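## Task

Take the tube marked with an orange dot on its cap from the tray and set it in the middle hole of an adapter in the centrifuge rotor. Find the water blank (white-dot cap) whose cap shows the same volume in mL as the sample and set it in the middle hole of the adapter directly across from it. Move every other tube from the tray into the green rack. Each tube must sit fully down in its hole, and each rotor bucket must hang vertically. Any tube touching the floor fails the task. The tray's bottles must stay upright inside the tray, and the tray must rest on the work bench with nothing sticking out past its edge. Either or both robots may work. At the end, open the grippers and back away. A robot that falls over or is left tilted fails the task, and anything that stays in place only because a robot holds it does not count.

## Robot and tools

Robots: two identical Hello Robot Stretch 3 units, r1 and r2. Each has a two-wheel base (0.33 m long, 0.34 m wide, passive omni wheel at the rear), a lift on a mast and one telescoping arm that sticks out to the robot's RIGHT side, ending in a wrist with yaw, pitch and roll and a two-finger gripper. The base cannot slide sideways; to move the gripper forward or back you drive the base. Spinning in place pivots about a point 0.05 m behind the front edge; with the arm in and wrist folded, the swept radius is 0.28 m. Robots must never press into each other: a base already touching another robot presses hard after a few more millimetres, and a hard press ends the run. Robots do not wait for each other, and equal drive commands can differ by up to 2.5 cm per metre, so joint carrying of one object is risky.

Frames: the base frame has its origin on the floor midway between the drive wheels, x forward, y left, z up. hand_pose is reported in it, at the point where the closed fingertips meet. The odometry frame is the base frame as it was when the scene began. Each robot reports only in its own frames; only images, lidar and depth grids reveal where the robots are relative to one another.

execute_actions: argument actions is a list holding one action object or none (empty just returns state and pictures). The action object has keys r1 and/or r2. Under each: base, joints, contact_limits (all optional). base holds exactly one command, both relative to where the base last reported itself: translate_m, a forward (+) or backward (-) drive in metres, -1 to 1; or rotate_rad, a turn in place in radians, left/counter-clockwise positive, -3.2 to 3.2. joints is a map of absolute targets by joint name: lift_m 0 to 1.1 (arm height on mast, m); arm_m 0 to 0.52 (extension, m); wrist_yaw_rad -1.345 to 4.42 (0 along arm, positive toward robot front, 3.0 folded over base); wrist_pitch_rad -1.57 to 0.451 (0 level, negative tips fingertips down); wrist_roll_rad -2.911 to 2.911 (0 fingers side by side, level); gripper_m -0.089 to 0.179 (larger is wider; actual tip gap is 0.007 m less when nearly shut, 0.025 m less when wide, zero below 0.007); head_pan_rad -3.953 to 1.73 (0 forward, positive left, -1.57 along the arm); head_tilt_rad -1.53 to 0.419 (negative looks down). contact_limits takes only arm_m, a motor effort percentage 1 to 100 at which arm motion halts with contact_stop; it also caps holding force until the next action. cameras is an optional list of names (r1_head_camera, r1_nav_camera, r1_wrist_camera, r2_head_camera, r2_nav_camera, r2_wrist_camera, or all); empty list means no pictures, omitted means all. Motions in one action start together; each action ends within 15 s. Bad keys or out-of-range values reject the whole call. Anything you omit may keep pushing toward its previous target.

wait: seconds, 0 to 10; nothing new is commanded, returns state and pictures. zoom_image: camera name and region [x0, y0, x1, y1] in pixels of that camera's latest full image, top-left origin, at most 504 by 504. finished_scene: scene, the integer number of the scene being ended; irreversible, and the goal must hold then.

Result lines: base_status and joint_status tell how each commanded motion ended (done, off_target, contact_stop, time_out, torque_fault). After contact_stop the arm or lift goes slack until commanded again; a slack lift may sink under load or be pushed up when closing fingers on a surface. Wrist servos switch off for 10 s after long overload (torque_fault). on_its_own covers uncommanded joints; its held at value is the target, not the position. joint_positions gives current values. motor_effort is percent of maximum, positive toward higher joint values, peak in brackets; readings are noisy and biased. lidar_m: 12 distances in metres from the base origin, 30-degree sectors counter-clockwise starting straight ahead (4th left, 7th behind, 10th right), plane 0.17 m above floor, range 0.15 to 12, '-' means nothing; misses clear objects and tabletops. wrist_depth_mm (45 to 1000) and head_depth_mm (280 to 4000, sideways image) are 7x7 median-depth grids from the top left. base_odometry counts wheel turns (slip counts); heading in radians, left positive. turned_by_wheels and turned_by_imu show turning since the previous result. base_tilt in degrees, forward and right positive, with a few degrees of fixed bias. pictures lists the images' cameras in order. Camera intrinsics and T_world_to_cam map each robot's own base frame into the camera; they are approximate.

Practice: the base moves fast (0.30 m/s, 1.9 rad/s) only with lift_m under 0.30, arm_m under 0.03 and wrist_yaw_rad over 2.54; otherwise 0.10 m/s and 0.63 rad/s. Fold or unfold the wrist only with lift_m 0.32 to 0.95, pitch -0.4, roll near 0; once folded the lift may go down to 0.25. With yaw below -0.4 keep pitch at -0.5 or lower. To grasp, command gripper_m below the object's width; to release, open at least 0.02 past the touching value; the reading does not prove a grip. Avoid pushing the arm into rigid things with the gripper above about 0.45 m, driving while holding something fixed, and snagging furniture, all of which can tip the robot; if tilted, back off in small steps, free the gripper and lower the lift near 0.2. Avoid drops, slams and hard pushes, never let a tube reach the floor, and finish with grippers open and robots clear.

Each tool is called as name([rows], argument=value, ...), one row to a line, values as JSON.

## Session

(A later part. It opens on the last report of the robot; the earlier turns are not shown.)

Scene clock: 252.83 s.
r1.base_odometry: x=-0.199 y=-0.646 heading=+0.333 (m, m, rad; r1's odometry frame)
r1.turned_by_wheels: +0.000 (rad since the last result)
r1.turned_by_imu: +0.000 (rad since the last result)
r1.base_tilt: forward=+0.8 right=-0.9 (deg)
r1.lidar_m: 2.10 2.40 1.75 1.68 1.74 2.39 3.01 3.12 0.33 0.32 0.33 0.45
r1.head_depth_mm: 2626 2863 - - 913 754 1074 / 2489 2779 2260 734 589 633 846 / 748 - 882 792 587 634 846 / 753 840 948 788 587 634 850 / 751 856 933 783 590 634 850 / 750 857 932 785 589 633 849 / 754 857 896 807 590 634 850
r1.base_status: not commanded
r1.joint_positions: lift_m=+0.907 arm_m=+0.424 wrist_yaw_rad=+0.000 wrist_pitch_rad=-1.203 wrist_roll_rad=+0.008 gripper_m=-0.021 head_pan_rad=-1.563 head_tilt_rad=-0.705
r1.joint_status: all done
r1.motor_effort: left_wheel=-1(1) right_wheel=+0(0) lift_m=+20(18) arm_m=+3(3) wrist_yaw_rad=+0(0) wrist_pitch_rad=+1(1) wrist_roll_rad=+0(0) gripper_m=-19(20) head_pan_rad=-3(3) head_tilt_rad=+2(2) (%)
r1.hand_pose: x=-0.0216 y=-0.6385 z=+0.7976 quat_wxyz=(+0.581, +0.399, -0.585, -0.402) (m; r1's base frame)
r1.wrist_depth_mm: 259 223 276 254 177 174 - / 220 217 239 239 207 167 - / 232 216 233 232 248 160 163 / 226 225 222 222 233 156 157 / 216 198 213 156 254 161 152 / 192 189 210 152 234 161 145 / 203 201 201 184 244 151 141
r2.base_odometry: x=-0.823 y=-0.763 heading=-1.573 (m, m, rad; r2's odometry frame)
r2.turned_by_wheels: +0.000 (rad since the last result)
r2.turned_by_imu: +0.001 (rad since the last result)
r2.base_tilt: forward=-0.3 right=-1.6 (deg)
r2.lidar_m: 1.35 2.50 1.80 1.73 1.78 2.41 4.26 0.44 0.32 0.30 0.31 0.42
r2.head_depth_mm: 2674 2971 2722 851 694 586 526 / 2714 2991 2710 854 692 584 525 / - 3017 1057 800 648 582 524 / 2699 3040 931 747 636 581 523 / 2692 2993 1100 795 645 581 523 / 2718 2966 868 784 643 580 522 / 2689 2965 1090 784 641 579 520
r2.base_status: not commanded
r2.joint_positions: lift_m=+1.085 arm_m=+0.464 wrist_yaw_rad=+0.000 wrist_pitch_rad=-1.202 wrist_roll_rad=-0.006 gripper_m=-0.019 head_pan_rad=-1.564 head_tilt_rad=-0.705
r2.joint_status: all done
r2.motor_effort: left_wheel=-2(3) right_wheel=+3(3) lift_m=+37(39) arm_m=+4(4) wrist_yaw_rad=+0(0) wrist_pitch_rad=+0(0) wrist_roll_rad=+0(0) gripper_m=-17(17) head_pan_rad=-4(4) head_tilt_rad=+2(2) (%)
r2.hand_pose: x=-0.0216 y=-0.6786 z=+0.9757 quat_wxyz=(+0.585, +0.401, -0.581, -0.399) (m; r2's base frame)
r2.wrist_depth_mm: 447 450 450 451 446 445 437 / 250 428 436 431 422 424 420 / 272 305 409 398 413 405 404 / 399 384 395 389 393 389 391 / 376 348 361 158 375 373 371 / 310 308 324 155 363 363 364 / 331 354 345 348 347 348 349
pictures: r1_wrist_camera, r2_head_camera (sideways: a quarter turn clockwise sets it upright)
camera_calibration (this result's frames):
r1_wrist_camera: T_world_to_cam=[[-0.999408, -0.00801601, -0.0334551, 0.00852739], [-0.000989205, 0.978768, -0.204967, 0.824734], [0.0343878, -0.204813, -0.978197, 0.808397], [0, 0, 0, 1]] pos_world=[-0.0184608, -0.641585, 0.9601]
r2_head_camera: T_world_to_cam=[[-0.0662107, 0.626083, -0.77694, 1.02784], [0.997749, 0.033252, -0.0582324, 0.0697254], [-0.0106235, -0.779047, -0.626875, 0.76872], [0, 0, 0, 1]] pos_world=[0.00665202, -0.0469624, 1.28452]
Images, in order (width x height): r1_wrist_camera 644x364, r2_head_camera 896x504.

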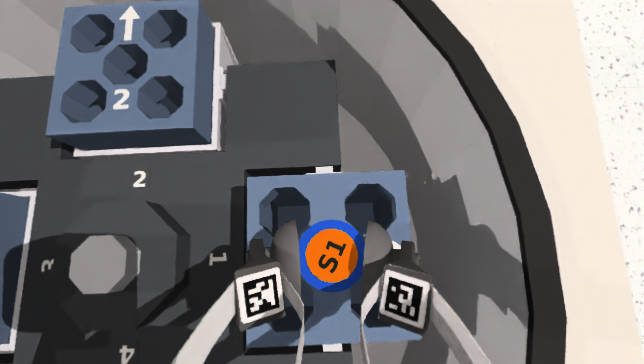

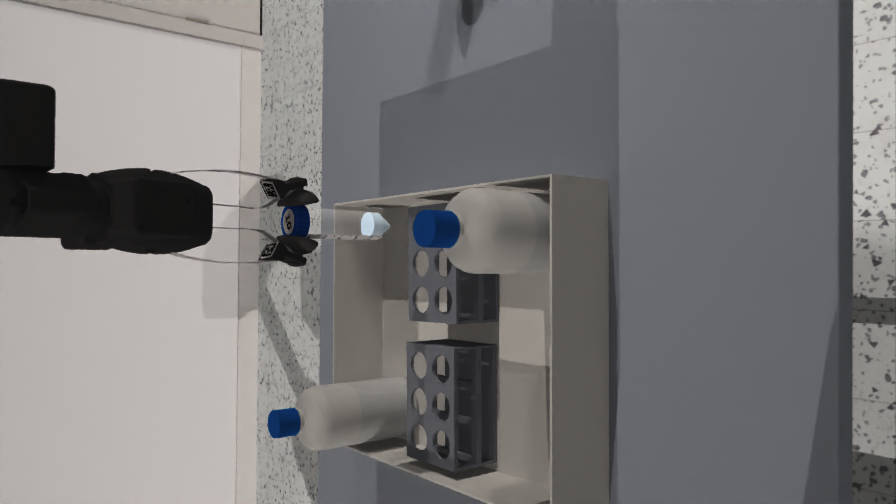

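execute_actions([
  {"r1":{"joints":{"gripper_m":0.058}},"r2":{"base":{"translate_m":-0.385},"joints":{"arm_m":0.4185}}},
], cameras=["r1_wrist_camera","r2_wrist_camera"])

execute_actions([
  {"r1":{"joints":{"lift_m":0.98}},"r2":{"joints":{"lift_m":1.04}}},
], cameras=["r1_head_camera","r2_wrist_camera","r2_head_camera"])

zoom_image(camera="r2_head_camera", region=[330, 110, 510, 290])

zoom_image(camera="r2_wrist_camera", region=[260, 150, 470, 360])

zoom_image(camera="r1_head_camera", region=[300, 170, 620, 490])

Scene clock: 260.10 s.
r1.base_odometry: x=-0.199 y=-0.646 heading=+0.333 (m, m, rad; r1's odometry frame)
r1.turned_by_wheels: +0.000 (rad since the last result)
r1.turned_by_imu: +0.000 (rad since the last result)
r1.base_tilt: forward=+0.8 right=-0.9 (deg)
r1.lidar_m: 2.10 2.40 1.75 1.68 1.75 2.38 3.01 3.12 0.33 0.32 0.33 0.45
r1.head_depth_mm: 2627 2908 - - 915 753 1082 / 2502 2769 2268 732 586 632 848 / 748 - 884 791 587 634 850 / 750 841 953 777 586 632 848 / 752 857 934 783 589 634 848 / 749 855 932 786 589 636 849 / 751 859 893 807 588 635 851
r1.base_status: not commanded
r1.joint_positions: lift_m=+0.907 arm_m=+0.424 wrist_yaw_rad=+0.000 wrist_pitch_rad=-1.203 wrist_roll_rad=+0.008 gripper_m=+0.058 head_pan_rad=-1.563 head_tilt_rad=-0.705
r1.joint_status: all done
r1.motor_effort: left_wheel=-1(1) right_wheel=+0(0) lift_m=+20(20) arm_m=+3(4) wrist_yaw_rad=-1(1) wrist_pitch_rad=+1(1) wrist_roll_rad=+0(0) gripper_m=+0(88) head_pan_rad=-4(3) head_tilt_rad=+1(2) (%)
r1.hand_pose: x=-0.0216 y=-0.6385 z=+0.7976 quat_wxyz=(+0.581, +0.399, -0.585, -0.402) (m; r1's base frame)
r1.wrist_depth_mm: 256 223 275 250 178 174 - / 218 216 237 240 207 166 - / 231 216 231 232 252 160 162 / 227 225 223 224 230 157 156 / 216 198 216 185 239 162 151 / 193 190 211 180 - 161 145 / 203 203 199 192 224 146 141
r2.base_odometry: x=-0.822 y=-0.378 heading=-1.573 (m, m, rad; r2's odometry frame)
r2.turned_by_wheels: +0.000 (rad since the last result)
r2.turned_by_imu: +0.002 (rad since the last result)
r2.base_tilt: forward=-0.2 right=-1.7 (deg)
r2.lidar_m: 1.12 2.49 1.79 1.72 1.78 2.40 3.86 4.02 0.32 0.31 0.32 0.43
r2.head_depth_mm: 2668 2946 2713 852 694 584 537 / 2735 2975 2745 828 693 585 536 / - 3044 1060 770 692 583 533 / 2660 3058 1058 826 692 581 535 / 2693 3039 1094 849 688 581 533 / 2697 3019 1094 844 687 581 533 / 2662 3008 1085 839 684 578 532
r2.base_status: done
r2.joint_positions: lift_m=+1.085 arm_m=+0.419 wrist_yaw_rad=+0.000 wrist_pitch_rad=-1.202 wrist_roll_rad=-0.006 gripper_m=-0.019 head_pan_rad=-1.564 head_tilt_rad=-0.705
r2.joint_status: all done
r2.motor_effort: left_wheel=-4(7) right_wheel=+3(5) lift_m=+37(37) arm_m=-3(3) wrist_yaw_rad=-1(1) wrist_pitch_rad=+1(1) wrist_roll_rad=+0(0) gripper_m=-17(17) head_pan_rad=-4(4) head_tilt_rad=+2(2) (%)
r2.hand_pose: x=-0.0216 y=-0.6335 z=+0.9757 quat_wxyz=(+0.585, +0.401, -0.581, -0.399) (m; r2's base frame)
r2.wrist_depth_mm: 453 452 451 445 448 446 - / 397 430 429 431 426 426 - / 391 419 415 410 410 408 - / 383 403 396 395 396 387 - / 380 383 385 158 372 376 - / 369 367 373 154 364 361 - / 358 354 356 350 349 346 -
pictures: r1_wrist_camera, r2_wrist_camera
camera_calibration (this result's frames):
r1_wrist_camera: T_world_to_cam=[[-0.999408, -0.00801522, -0.0334549, 0.00852761], [-0.000988488, 0.978768, -0.204967, 0.824734], [0.0343874, -0.204813, -0.978197, 0.808397], [0, 0, 0, 1]] pos_world=[-0.0184609, -0.641585, 0.9601]
r2_wrist_camera: T_world_to_cam=[[-0.997746, -0.0656824, -0.0137191, -0.0467069], [-0.0604578, 0.968684, -0.240826, 0.886934], [0.0291075, -0.239453, -0.970471, 0.95912], [0, 0, 0, 1]] pos_world=[-0.0208971, -0.632562, 1.14375]
Images, in order (width x height): r1_wrist_camera 644x364, r2_wrist_camera 644x364.

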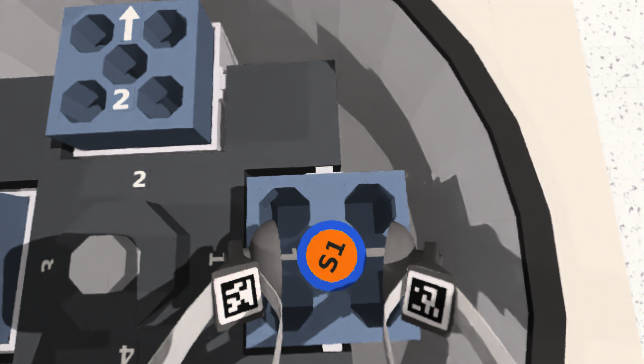

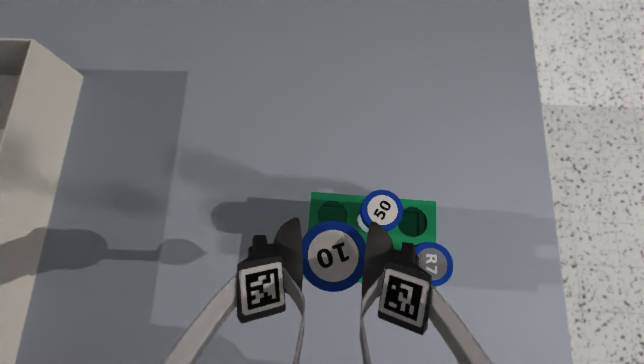

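Scene clock: 261.60 s.
r1.base_odometry: x=-0.199 y=-0.646 heading=+0.333 (m, m, rad; r1's odometry frame)
r1.turned_by_wheels: +0.000 (rad since the last result)
r1.turned_by_imu: +0.000 (rad since the last result)
r1.base_tilt: forward=+0.8 right=-0.8 (deg)
r1.lidar_m: 2.09 2.39 1.75 1.68 1.74 2.39 3.00 3.12 0.33 0.32 0.33 0.45
r1.head_depth_mm: 2593 - 2323 1885 1508 753 1081 / 793 2949 2333 760 587 634 846 / 725 - 914 790 587 632 844 / 734 857 933 791 587 633 849 / 750 854 931 782 589 635 851 / 752 855 934 786 588 635 851 / 752 859 895 802 589 635 850
r1.base_status: not commanded
r1.joint_positions: lift_m=+0.980 arm_m=+0.424 wrist_yaw_rad=+0.000 wrist_pitch_rad=-1.203 wrist_roll_rad=+0.008 gripper_m=+0.058 head_pan_rad=-1.563 head_tilt_rad=-0.705
r1.joint_status: all done
r1.motor_effort: left_wheel=-1(1) right_wheel=+0(1) lift_m=+24(27) arm_m=+3(4) wrist_yaw_rad=-1(0) wrist_pitch_rad=+1(1) wrist_roll_rad=+0(0) gripper_m=+1(0) head_pan_rad=-4(4) head_tilt_rad=+2(2) (%)
r1.hand_pose: x=-0.0216 y=-0.6385 z=+0.8708 quat_wxyz=(+0.581, +0.399, -0.585, -0.402) (m; r1's base frame)
r1.wrist_depth_mm: 274 296 306 262 258 - - / 312 324 327 328 249 - - / 316 294 304 310 249 242 - / 302 299 294 300 275 230 - / 268 285 286 258 269 224 - / 261 263 263 258 - 216 952 / 271 274 269 267 292 208 944
r2.base_odometry: x=-0.822 y=-0.378 heading=-1.573 (m, m, rad; r2's odometry frame)
r2.turned_by_wheels: +0.000 (rad since the last result)
r2.turned_by_imu: +0.000 (rad since the last result)
r2.base_tilt: forward=-0.2 right=-1.4 (deg)
r2.lidar_m: 1.13 2.48 1.80 1.72 1.78 2.40 3.88 4.00 0.32 0.31 0.32 0.43
r2.head_depth_mm: 2771 2955 2715 852 696 584 537 / 2646 2975 2731 827 694 585 536 / - 3018 1103 772 693 584 535 / 2715 2946 1100 822 690 581 534 / 2684 2975 1093 844 688 580 533 / 2673 3004 1090 841 688 580 533 / 2650 2985 1090 839 686 579 532
r2.base_status: not commanded
r2.joint_positions: lift_m=+1.040 arm_m=+0.419 wrist_yaw_rad=+0.000 wrist_pitch_rad=-1.202 wrist_roll_rad=-0.006 gripper_m=-0.019 head_pan_rad=-1.564 head_tilt_rad=-0.705
r2.joint_status: all done
r2.motor_effort: left_wheel=-2(3) right_wheel=+3(3) lift_m=+23(33) arm_m=-3(3) wrist_yaw_rad=+0(0) wrist_pitch_rad=+1(1) wrist_roll_rad=+0(0) gripper_m=-17(17) head_pan_rad=-4(4) head_tilt_rad=+2(2) (%)
r2.hand_pose: x=-0.0216 y=-0.6335 z=+0.9313 quat_wxyz=(+0.585, +0.401, -0.581, -0.399) (m; r2's base frame)
r2.wrist_depth_mm: 402 401 397 394 394 391 - / 378 379 377 376 375 375 - / 365 364 364 360 362 358 - / 355 349 353 351 345 347 - / 343 339 337 159 272 331 - / 326 324 323 155 208 317 - / 314 313 312 311 305 310 310
pictures: r1_head_camera (sideways: a quarter turn clockwise sets it upright), r2_head_camera (sideways: a quarter turn clockwise sets it upright), r2_wrist_camera
camera_calibration (this result's frames):
r1_head_camera: T_world_to_cam=[[-0.0216992, 0.678403, -0.73437, 0.98233], [0.999313, 0.0367847, 0.00445358, -0.000976143], [0.0300349, -0.733769, -0.678735, 0.84337], [0, 0, 0, 1]] pos_world=[-0.0030393, -0.0475408, 1.29382]
r2_head_camera: T_world_to_cam=[[-0.0662106, 0.626083, -0.77694, 1.02784], [0.997749, 0.0332519, -0.0582324, 0.0697254], [-0.0106236, -0.779047, -0.626875, 0.76872], [0, 0, 0, 1]] pos_world=[0.00665202, -0.0469624, 1.28452]
r2_wrist_camera: T_world_to_cam=[[-0.997746, -0.0656819, -0.0137213, -0.0473132], [-0.0604578, 0.968692, -0.240793, 0.876204], [0.0291075, -0.239421, -0.970479, 0.916049], [0, 0, 0, 1]] pos_world=[-0.0208971, -0.632557, 1.09934]
Images, in order (width x height): r1_head_camera 896x504, r2_head_camera 896x504, r2_wrist_camera 644x364.

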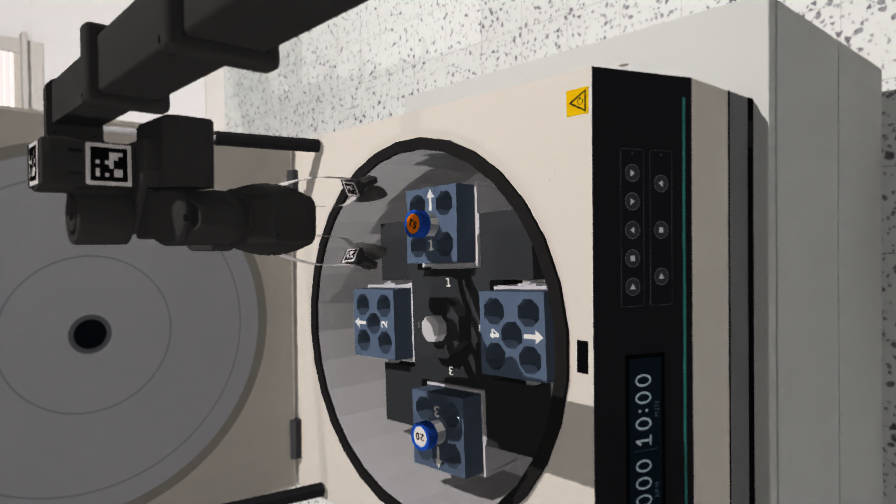

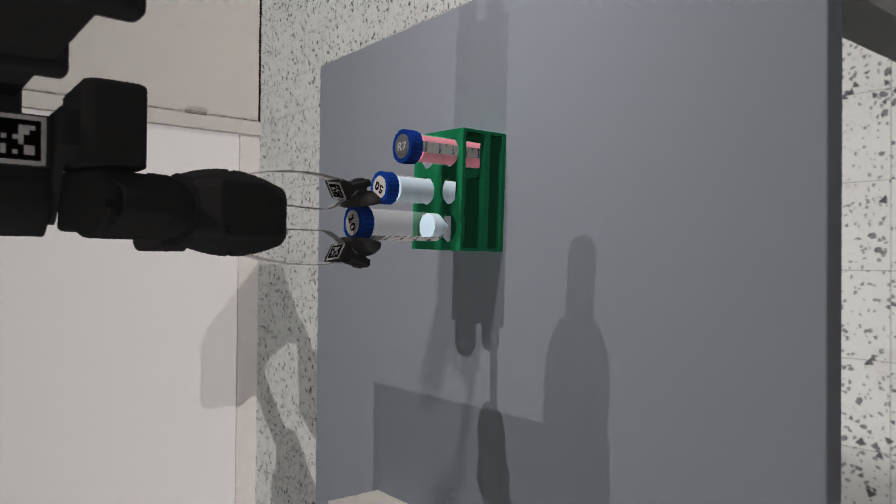

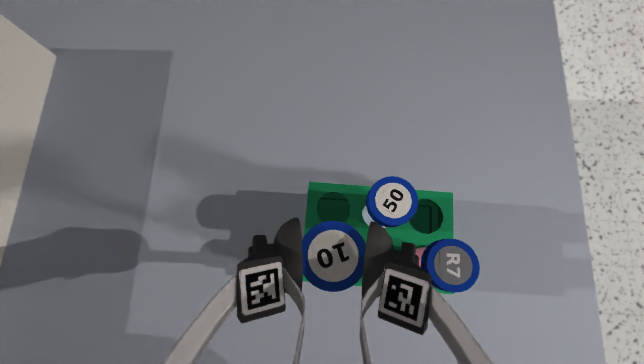

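Region (330, 110, 510, 290) of r2_head_camera's 896x504 image, scaled by 2.800, with more detail than that image has.

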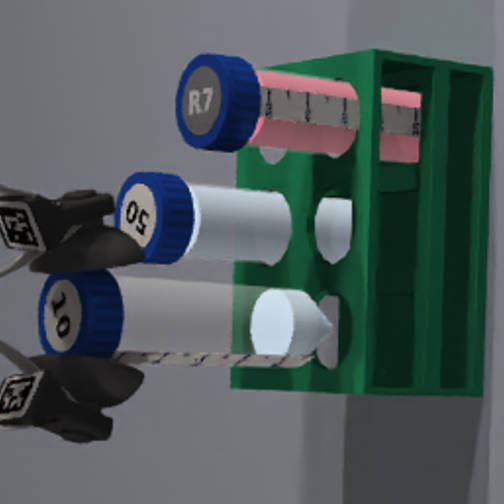

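Region (260, 150, 470, 360) of r2_wrist_camera's 644x364 image, scaled by 2.400.

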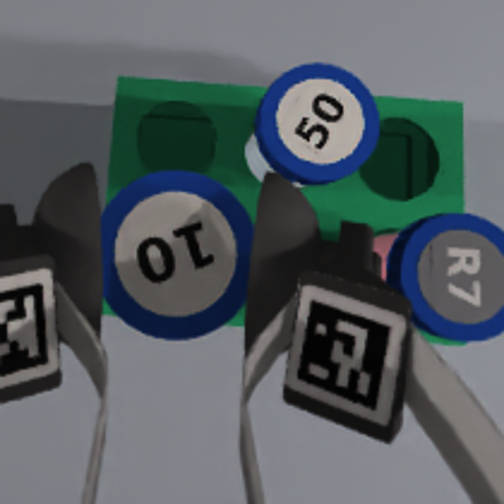

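Region (300, 170, 620, 490) of r1_head_camera's 896x504 image, scaled by 1.575, with more detail than that image has.

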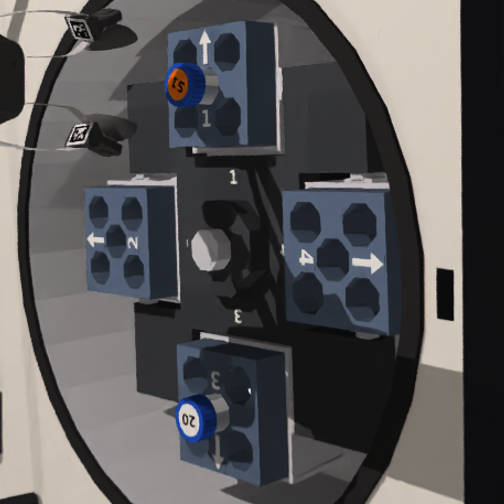

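execute_actions([
  {"r1":{"joints":{"lift_m":1.03,"arm_m":0.28}},"r2":{"base":{"translate_m":0.0015},"joints":{"lift_m":0.986}}},
], cameras=["r2_wrist_camera","r2_head_camera"])

Scene clock: 265.97 s.
r1.base_odometry: x=-0.199 y=-0.646 heading=+0.333 (m, m, rad; r1's odometry frame)
r1.turned_by_wheels: +0.000 (rad since the last result)
r1.turned_by_imu: +0.000 (rad since the last result)
r1.base_tilt: forward=+0.9 right=-0.9 (deg)
r1.lidar_m: 2.10 2.40 1.75 1.68 1.74 2.38 3.01 3.13 0.33 0.32 0.33 0.45
r1.head_depth_mm: - 2927 2403 1888 1506 754 1082 / - 2851 2321 762 587 634 845 / - - 883 785 588 633 849 / 749 840 951 770 588 635 849 / 750 855 935 785 589 634 853 / 751 859 933 785 589 635 850 / 751 855 895 806 590 636 849
r1.base_status: not commanded
r1.joint_positions: lift_m=+1.030 arm_m=+0.280 wrist_yaw_rad=+0.000 wrist_pitch_rad=-1.203 wrist_roll_rad=+0.008 gripper_m=+0.058 head_pan_rad=-1.563 head_tilt_rad=-0.705
r1.joint_status: all done
r1.motor_effort: left_wheel=-1(0) right_wheel=+0(1) lift_m=+24(25) arm_m=-2(4) wrist_yaw_rad=-1(0) wrist_pitch_rad=+1(1) wrist_roll_rad=+0(0) gripper_m=+0(0) head_pan_rad=-3(3) head_tilt_rad=+2(2) (%)
r1.hand_pose: x=-0.0216 y=-0.4949 z=+0.9208 quat_wxyz=(+0.581, +0.399, -0.585, -0.402) (m; r1's base frame)
r1.wrist_depth_mm: 372 394 377 398 317 - - / 365 377 374 374 323 - - / 337 352 345 333 326 - - / 359 350 349 345 285 - - / 356 338 317 339 273 - - / 317 363 302 430 - - - / 258 298 267 256 253 - 966
r2.base_odometry: x=-0.822 y=-0.379 heading=-1.573 (m, m, rad; r2's odometry frame)
r2.turned_by_wheels: +0.000 (rad since the last result)
r2.turned_by_imu: +0.001 (rad since the last result)
r2.base_tilt: forward=-0.2 right=-1.7 (deg)
r2.lidar_m: 1.13 2.49 1.79 1.72 1.78 2.40 3.88 3.99 0.32 0.31 0.32 0.43
r2.head_depth_mm: 2615 - 2689 859 696 586 537 / 2599 3015 2719 824 693 585 536 / 2620 - 1053 770 690 583 535 / 2649 2919 1056 796 690 582 534 / 2676 2980 1094 848 689 581 534 / 2704 2956 1089 842 688 580 532 / 2697 2991 1089 842 685 579 533
r2.base_status: done
r2.joint_positions: lift_m=+0.986 arm_m=+0.419 wrist_yaw_rad=+0.000 wrist_pitch_rad=-1.202 wrist_roll_rad=-0.006 gripper_m=-0.019 head_pan_rad=-1.564 head_tilt_rad=-0.705
r2.joint_status: all done
r2.motor_effort: left_wheel=-3(5) right_wheel=+3(7) lift_m=+23(24) arm_m=-4(3) wrist_yaw_rad=+0(0) wrist_pitch_rad=+1(1) wrist_roll_rad=+0(0) gripper_m=-17(17) head_pan_rad=-4(4) head_tilt_rad=+2(2) (%)
r2.hand_pose: x=-0.0216 y=-0.6335 z=+0.8773 quat_wxyz=(+0.585, +0.401, -0.581, -0.399) (m; r2's base frame)
r2.wrist_depth_mm: 337 337 333 332 330 326 334 / 323 318 319 316 316 312 313 / 312 305 302 304 300 297 303 / 299 293 291 284 167 287 288 / 286 283 279 159 218 271 276 / 273 272 272 155 204 154 267 / 264 265 260 261 259 259 257
pictures: r2_head_camera (sideways: a quarter turn clockwise sets it upright), r2_wrist_camera
camera_calibration (this result's frames):
r2_head_camera: T_world_to_cam=[[-0.0662105, 0.626083, -0.77694, 1.02784], [0.997749, 0.0332518, -0.0582324, 0.0697254], [-0.0106237, -0.779047, -0.626875, 0.76872], [0, 0, 0, 1]] pos_world=[0.00665201, -0.0469624, 1.28452]
r2_wrist_camera: T_world_to_cam=[[-0.997746, -0.0656804, -0.0137212, -0.0480532], [-0.0604563, 0.968692, -0.240793, 0.863201], [0.029107, -0.239421, -0.97048, 0.86365], [0, 0, 0, 1]] pos_world=[-0.0208972, -0.632556, 1.04535]
Images, in order (width x height): r2_head_camera 896x504, r2_wrist_camera 644x364.

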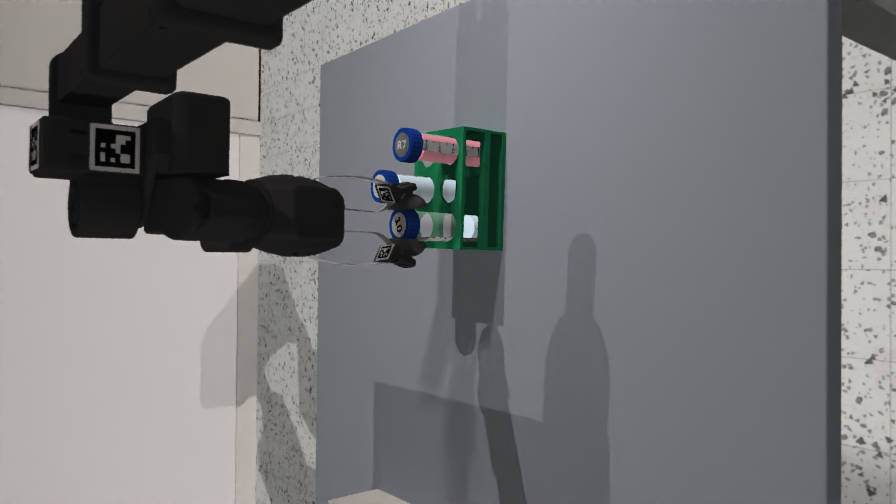

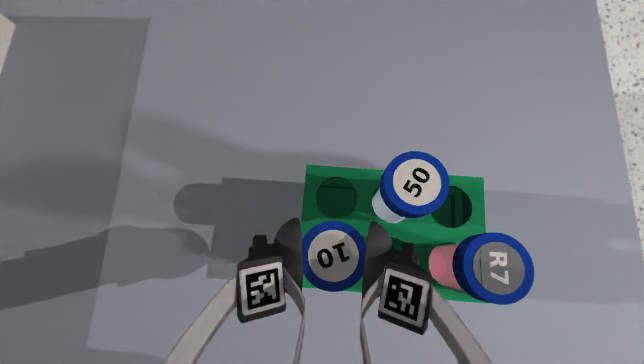

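execute_actions([
  {"r1":{"joints":{"arm_m":0.22}},"r2":{"joints":{"gripper_m":0.056}}},
], cameras=[])

execute_actions([
  {"r1":{"joints":{"arm_m":0.0,"head_pan_rad":-1.35}},"r2":{"joints":{"lift_m":1.05,"arm_m":0.1,"head_pan_rad":-1.25}}},
])

Scene clock: 268.90 s.
r1.base_odometry: x=-0.199 y=-0.646 heading=+0.333 (m, m, rad; r1's odometry frame)
r1.turned_by_wheels: +0.000 (rad since the last result)
r1.turned_by_imu: +0.000 (rad since the last result)
r1.base_tilt: forward=+0.8 right=-0.8 (deg)
r1.lidar_m: 2.10 2.40 1.75 1.68 1.75 2.38 3.00 3.11 0.33 0.32 0.33 0.45
r1.head_depth_mm: - 2904 2413 1885 1504 753 1070 / - - 2326 761 588 633 848 / - - - 781 589 634 848 / 740 837 954 769 587 634 847 / 748 856 934 784 589 636 847 / 749 859 930 783 589 633 850 / 750 856 895 807 589 635 849
r1.base_status: not commanded
r1.joint_positions: lift_m=+1.030 arm_m=+0.220 wrist_yaw_rad=+0.000 wrist_pitch_rad=-1.203 wrist_roll_rad=+0.008 gripper_m=+0.058 head_pan_rad=-1.563 head_tilt_rad=-0.705
r1.joint_status: all done
r1.motor_effort: left_wheel=-1(1) right_wheel=+0(1) lift_m=+24(24) arm_m=-2(3) wrist_yaw_rad=+0(1) wrist_pitch_rad=+1(1) wrist_roll_rad=+0(0) gripper_m=+0(0) head_pan_rad=-4(3) head_tilt_rad=+2(2) (%)
r1.hand_pose: x=-0.0216 y=-0.4349 z=+0.9208 quat_wxyz=(+0.581, +0.399, -0.585, -0.402) (m; r1's base frame)
r1.wrist_depth_mm: 386 391 392 383 325 - - / 357 367 356 351 328 - - / 369 365 362 361 294 - - / 372 351 341 352 281 - - / 300 404 368 274 273 - - / 269 266 315 267 - - - / 297 291 984 261 290 977 974
r2.base_odometry: x=-0.822 y=-0.379 heading=-1.573 (m, m, rad; r2's odometry frame)
r2.turned_by_wheels: +0.000 (rad since the last result)
r2.turned_by_imu: +0.000 (rad since the last result)
r2.base_tilt: forward=-0.2 right=-1.8 (deg)
r2.lidar_m: 1.13 2.50 1.79 1.72 1.77 2.40 3.87 4.01 0.32 0.31 0.32 0.43
r2.head_depth_mm: 2601 - 2736 853 692 585 536 / 2603 3018 2711 826 693 584 536 / 2645 - 1054 771 689 584 537 / 2635 2933 1058 792 691 584 534 / 2691 3004 1098 846 689 580 533 / 2690 2966 1089 841 685 579 532 / 2681 3003 1091 841 687 579 531
r2.base_status: not commanded
r2.joint_positions: lift_m=+0.986 arm_m=+0.419 wrist_yaw_rad=+0.000 wrist_pitch_rad=-1.202 wrist_roll_rad=-0.006 gripper_m=+0.056 head_pan_rad=-1.564 head_tilt_rad=-0.705
r2.joint_status: all done
r2.motor_effort: left_wheel=-2(3) right_wheel=+3(3) lift_m=+23(23) arm_m=-3(3) wrist_yaw_rad=-1(0) wrist_pitch_rad=+1(1) wrist_roll_rad=+0(0) gripper_m=+0(78) head_pan_rad=-4(4) head_tilt_rad=+2(2) (%)
r2.hand_pose: x=-0.0216 y=-0.6335 z=+0.8773 quat_wxyz=(+0.585, +0.401, -0.581, -0.399) (m; r2's base frame)
r2.wrist_depth_mm: 339 335 330 329 332 326 330 / 323 322 320 313 315 308 315 / 311 308 303 302 302 303 302 / 297 294 297 283 167 286 287 / 284 282 283 160 219 273 274 / 272 273 273 213 213 154 267 / 263 262 262 260 259 259 256
pictures: none
No camera images: the call's "cameras" was empty. Leave "cameras" out to get every camera's image.

Scene clock: 272.47 s.
r1.base_odometry: x=-0.199 y=-0.646 heading=+0.333 (m, m, rad; r1's odometry frame)
r1.turned_by_wheels: +0.000 (rad since the last result)
r1.turned_by_imu: +0.000 (rad since the last result)
r1.base_tilt: forward=+0.8 right=-0.8 (deg)
r1.lidar_m: 2.09 2.39 1.75 1.68 1.74 2.38 3.00 3.12 0.33 0.32 0.33 0.45
r1.head_depth_mm: 721 821 - - - - - / 736 837 913 859 - - 879 / 751 859 943 787 585 639 829 / 768 877 957 783 594 652 877 / 784 901 941 788 606 690 949 / 2732 3067 2381 791 619 731 1033 / 2851 3145 1263 744 635 760 1109
r1.base_status: not commanded
r1.joint_positions: lift_m=+1.030 arm_m=+0.000 wrist_yaw_rad=+0.000 wrist_pitch_rad=-1.203 wrist_roll_rad=+0.008 gripper_m=+0.058 head_pan_rad=-1.357 head_tilt_rad=-0.705
r1.joint_status: all done
r1.motor_effort: left_wheel=-1(1) right_wheel=+0(0) lift_m=+24(24) arm_m=-2(5) wrist_yaw_rad=-1(1) wrist_pitch_rad=+1(1) wrist_roll_rad=+0(0) gripper_m=+0(0) head_pan_rad=+3(22) head_tilt_rad=+2(2) (%)
r1.hand_pose: x=-0.0216 y=-0.2149 z=+0.9208 quat_wxyz=(+0.581, +0.399, -0.585, -0.402) (m; r1's base frame)
r1.wrist_depth_mm: 321 396 368 314 314 - - / 317 316 309 310 308 - - / 357 357 357 358 360 - - / 565 531 538 538 550 - - / - - - - - - - / - - - - - - - / - - - - 977 971 -
r2.base_odometry: x=-0.822 y=-0.379 heading=-1.573 (m, m, rad; r2's odometry frame)
r2.turned_by_wheels: +0.000 (rad since the last result)
r2.turned_by_imu: +0.001 (rad since the last result)
r2.base_tilt: forward=-0.2 right=-1.7 (deg)
r2.lidar_m: 1.12 2.49 1.79 1.72 1.77 2.40 3.89 4.02 0.32 0.31 0.32 0.43
r2.head_depth_mm: 2571 2863 2844 867 - 584 505 / 2643 2938 2737 856 704 578 515 / 2746 3043 1101 852 692 583 525 / 2791 3128 1099 845 694 581 1162 / 2872 3191 1006 820 689 580 1187 / 3013 3292 1021 741 689 580 1210 / 3067 3385 960 681 688 592 1231
r2.base_status: not commanded
r2.joint_positions: lift_m=+1.050 arm_m=+0.100 wrist_yaw_rad=+0.000 wrist_pitch_rad=-1.203 wrist_roll_rad=-0.006 gripper_m=+0.056 head_pan_rad=-1.257 head_tilt_rad=-0.705
r2.joint_status: all done
r2.motor_effort: left_wheel=-3(3) right_wheel=+3(3) lift_m=+37(39) arm_m=-3(1) wrist_yaw_rad=-1(0) wrist_pitch_rad=+1(1) wrist_roll_rad=+0(0) gripper_m=+0(0) head_pan_rad=+4(32) head_tilt_rad=+1(2) (%)
r2.hand_pose: x=-0.0216 y=-0.3149 z=+0.9407 quat_wxyz=(+0.585, +0.401, -0.581, -0.399) (m; r2's base frame)
r2.wrist_depth_mm: 369 413 413 408 401 395 - / 377 394 392 391 383 384 - / 385 377 379 375 373 366 - / 366 363 362 353 353 356 - / 349 350 347 343 345 339 - / - 341 341 336 336 329 - / - - - - - - -
pictures: r1_head_camera (sideways: a quarter turn clockwise sets it upright), r1_nav_camera (sideways: a quarter turn counterclockwise sets it upright), r1_wrist_camera, r2_head_camera (sideways: a quarter turn clockwise sets it upright), r2_nav_camera (sideways: a quarter turn counterclockwise sets it upright), r2_wrist_camera
camera_calibration (this result's frames):
r1_head_camera: T_world_to_cam=[[-0.160233, 0.659543, -0.73439, 0.983201], [0.970576, 0.240755, 0.00445271, -0.00079971], [0.179745, -0.712068, -0.678713, 0.842428], [0, 0, 0, 1]] pos_world=[0.00689533, -0.048405, 1.29382]
r1_nav_camera: T_world_to_cam=[[0.169022, -0.61259, 0.772118, -0.963382], [-0.96425, -0.264991, 0.00083977, 0.0534445], [0.20409, -0.744657, -0.635479, 0.78596], [0, 0, 0, 1]] pos_world=[0.0539597, 0.00927527, 1.24326]
r1_wrist_camera: T_world_to_cam=[[-0.999405, -0.00833916, -0.0334549, 0.0159991], [-0.0013061, 0.97877, -0.204956, 0.43543], [0.0344539, -0.204791, -0.978199, 1.01572], [0, 0, 0, 1]] pos_world=[-0.0184373, -0.218042, 1.08336]
r2_head_camera: T_world_to_cam=[[-0.252119, 0.576769, -0.777029, 1.02909], [0.941148, 0.332941, -0.0582361, 0.0700755], [0.225116, -0.745981, -0.626765, 0.767139], [0, 0, 0, 1]] pos_world=[0.0208063, -0.0446064, 1.28453]
r2_nav_camera: T_world_to_cam=[[0.171751, -0.641618, 0.747548, -0.936289], [-0.952421, -0.302089, -0.0404605, 0.103024], [0.251786, -0.705031, -0.662974, 0.813834], [0, 0, 0, 1]] pos_world=[0.0540188, 0.00416108, 1.24364]
r2_wrist_camera: T_world_to_cam=[[-0.997746, -0.0656803, -0.0137295, -0.0262544], [-0.0604579, 0.968722, -0.240672, 0.56981], [0.0291075, -0.239299, -0.970509, 1.00151], [0, 0, 0, 1]] pos_world=[-0.0208971, -0.314051, 1.10875]
Images, in order (width x height): r1_head_camera 896x504, r1_nav_camera 672x504, r1_wrist_camera 644x364, r2_head_camera 896x504, r2_nav_camera 672x504, r2_wrist_camera 644x364.

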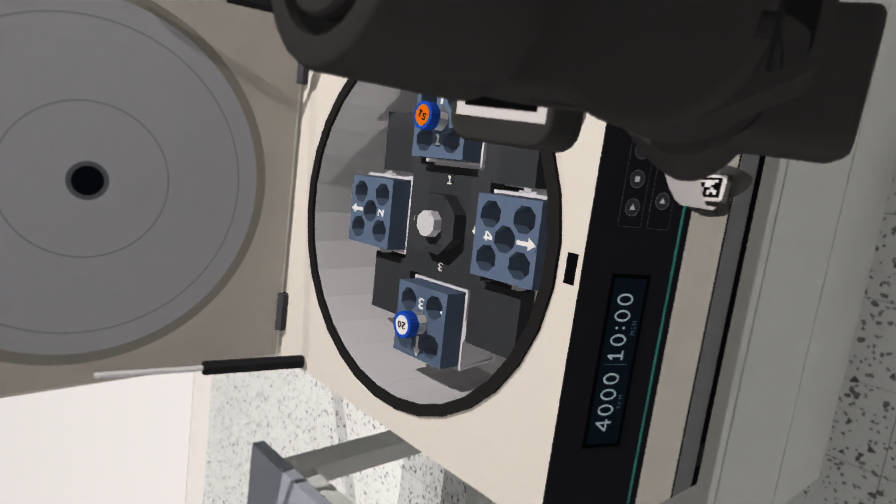

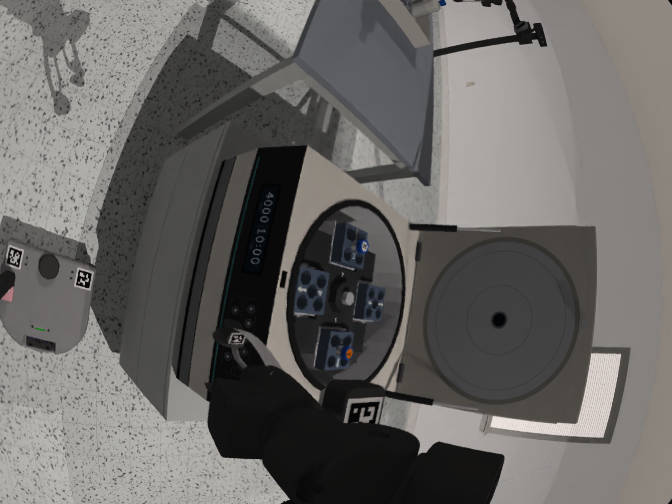

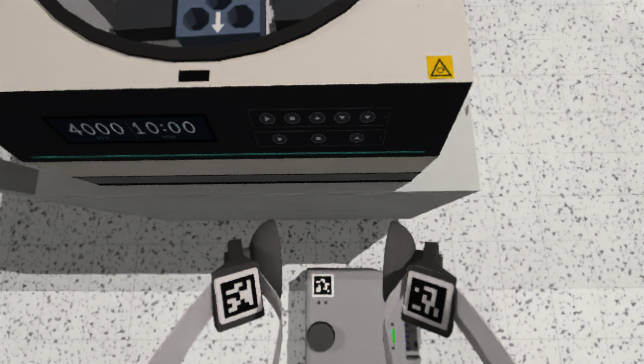

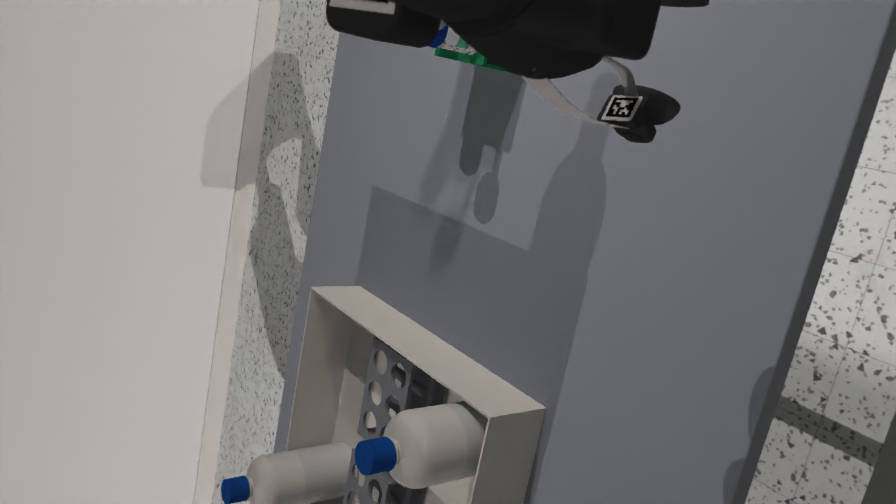

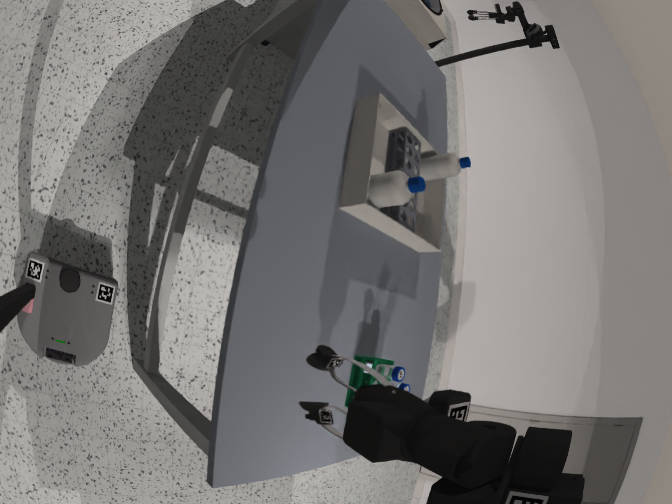

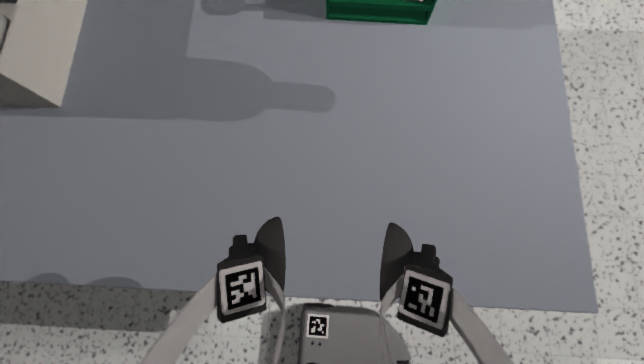

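Everything is in place.

finished_scene(scene=1)

The scene is finished: the task was done.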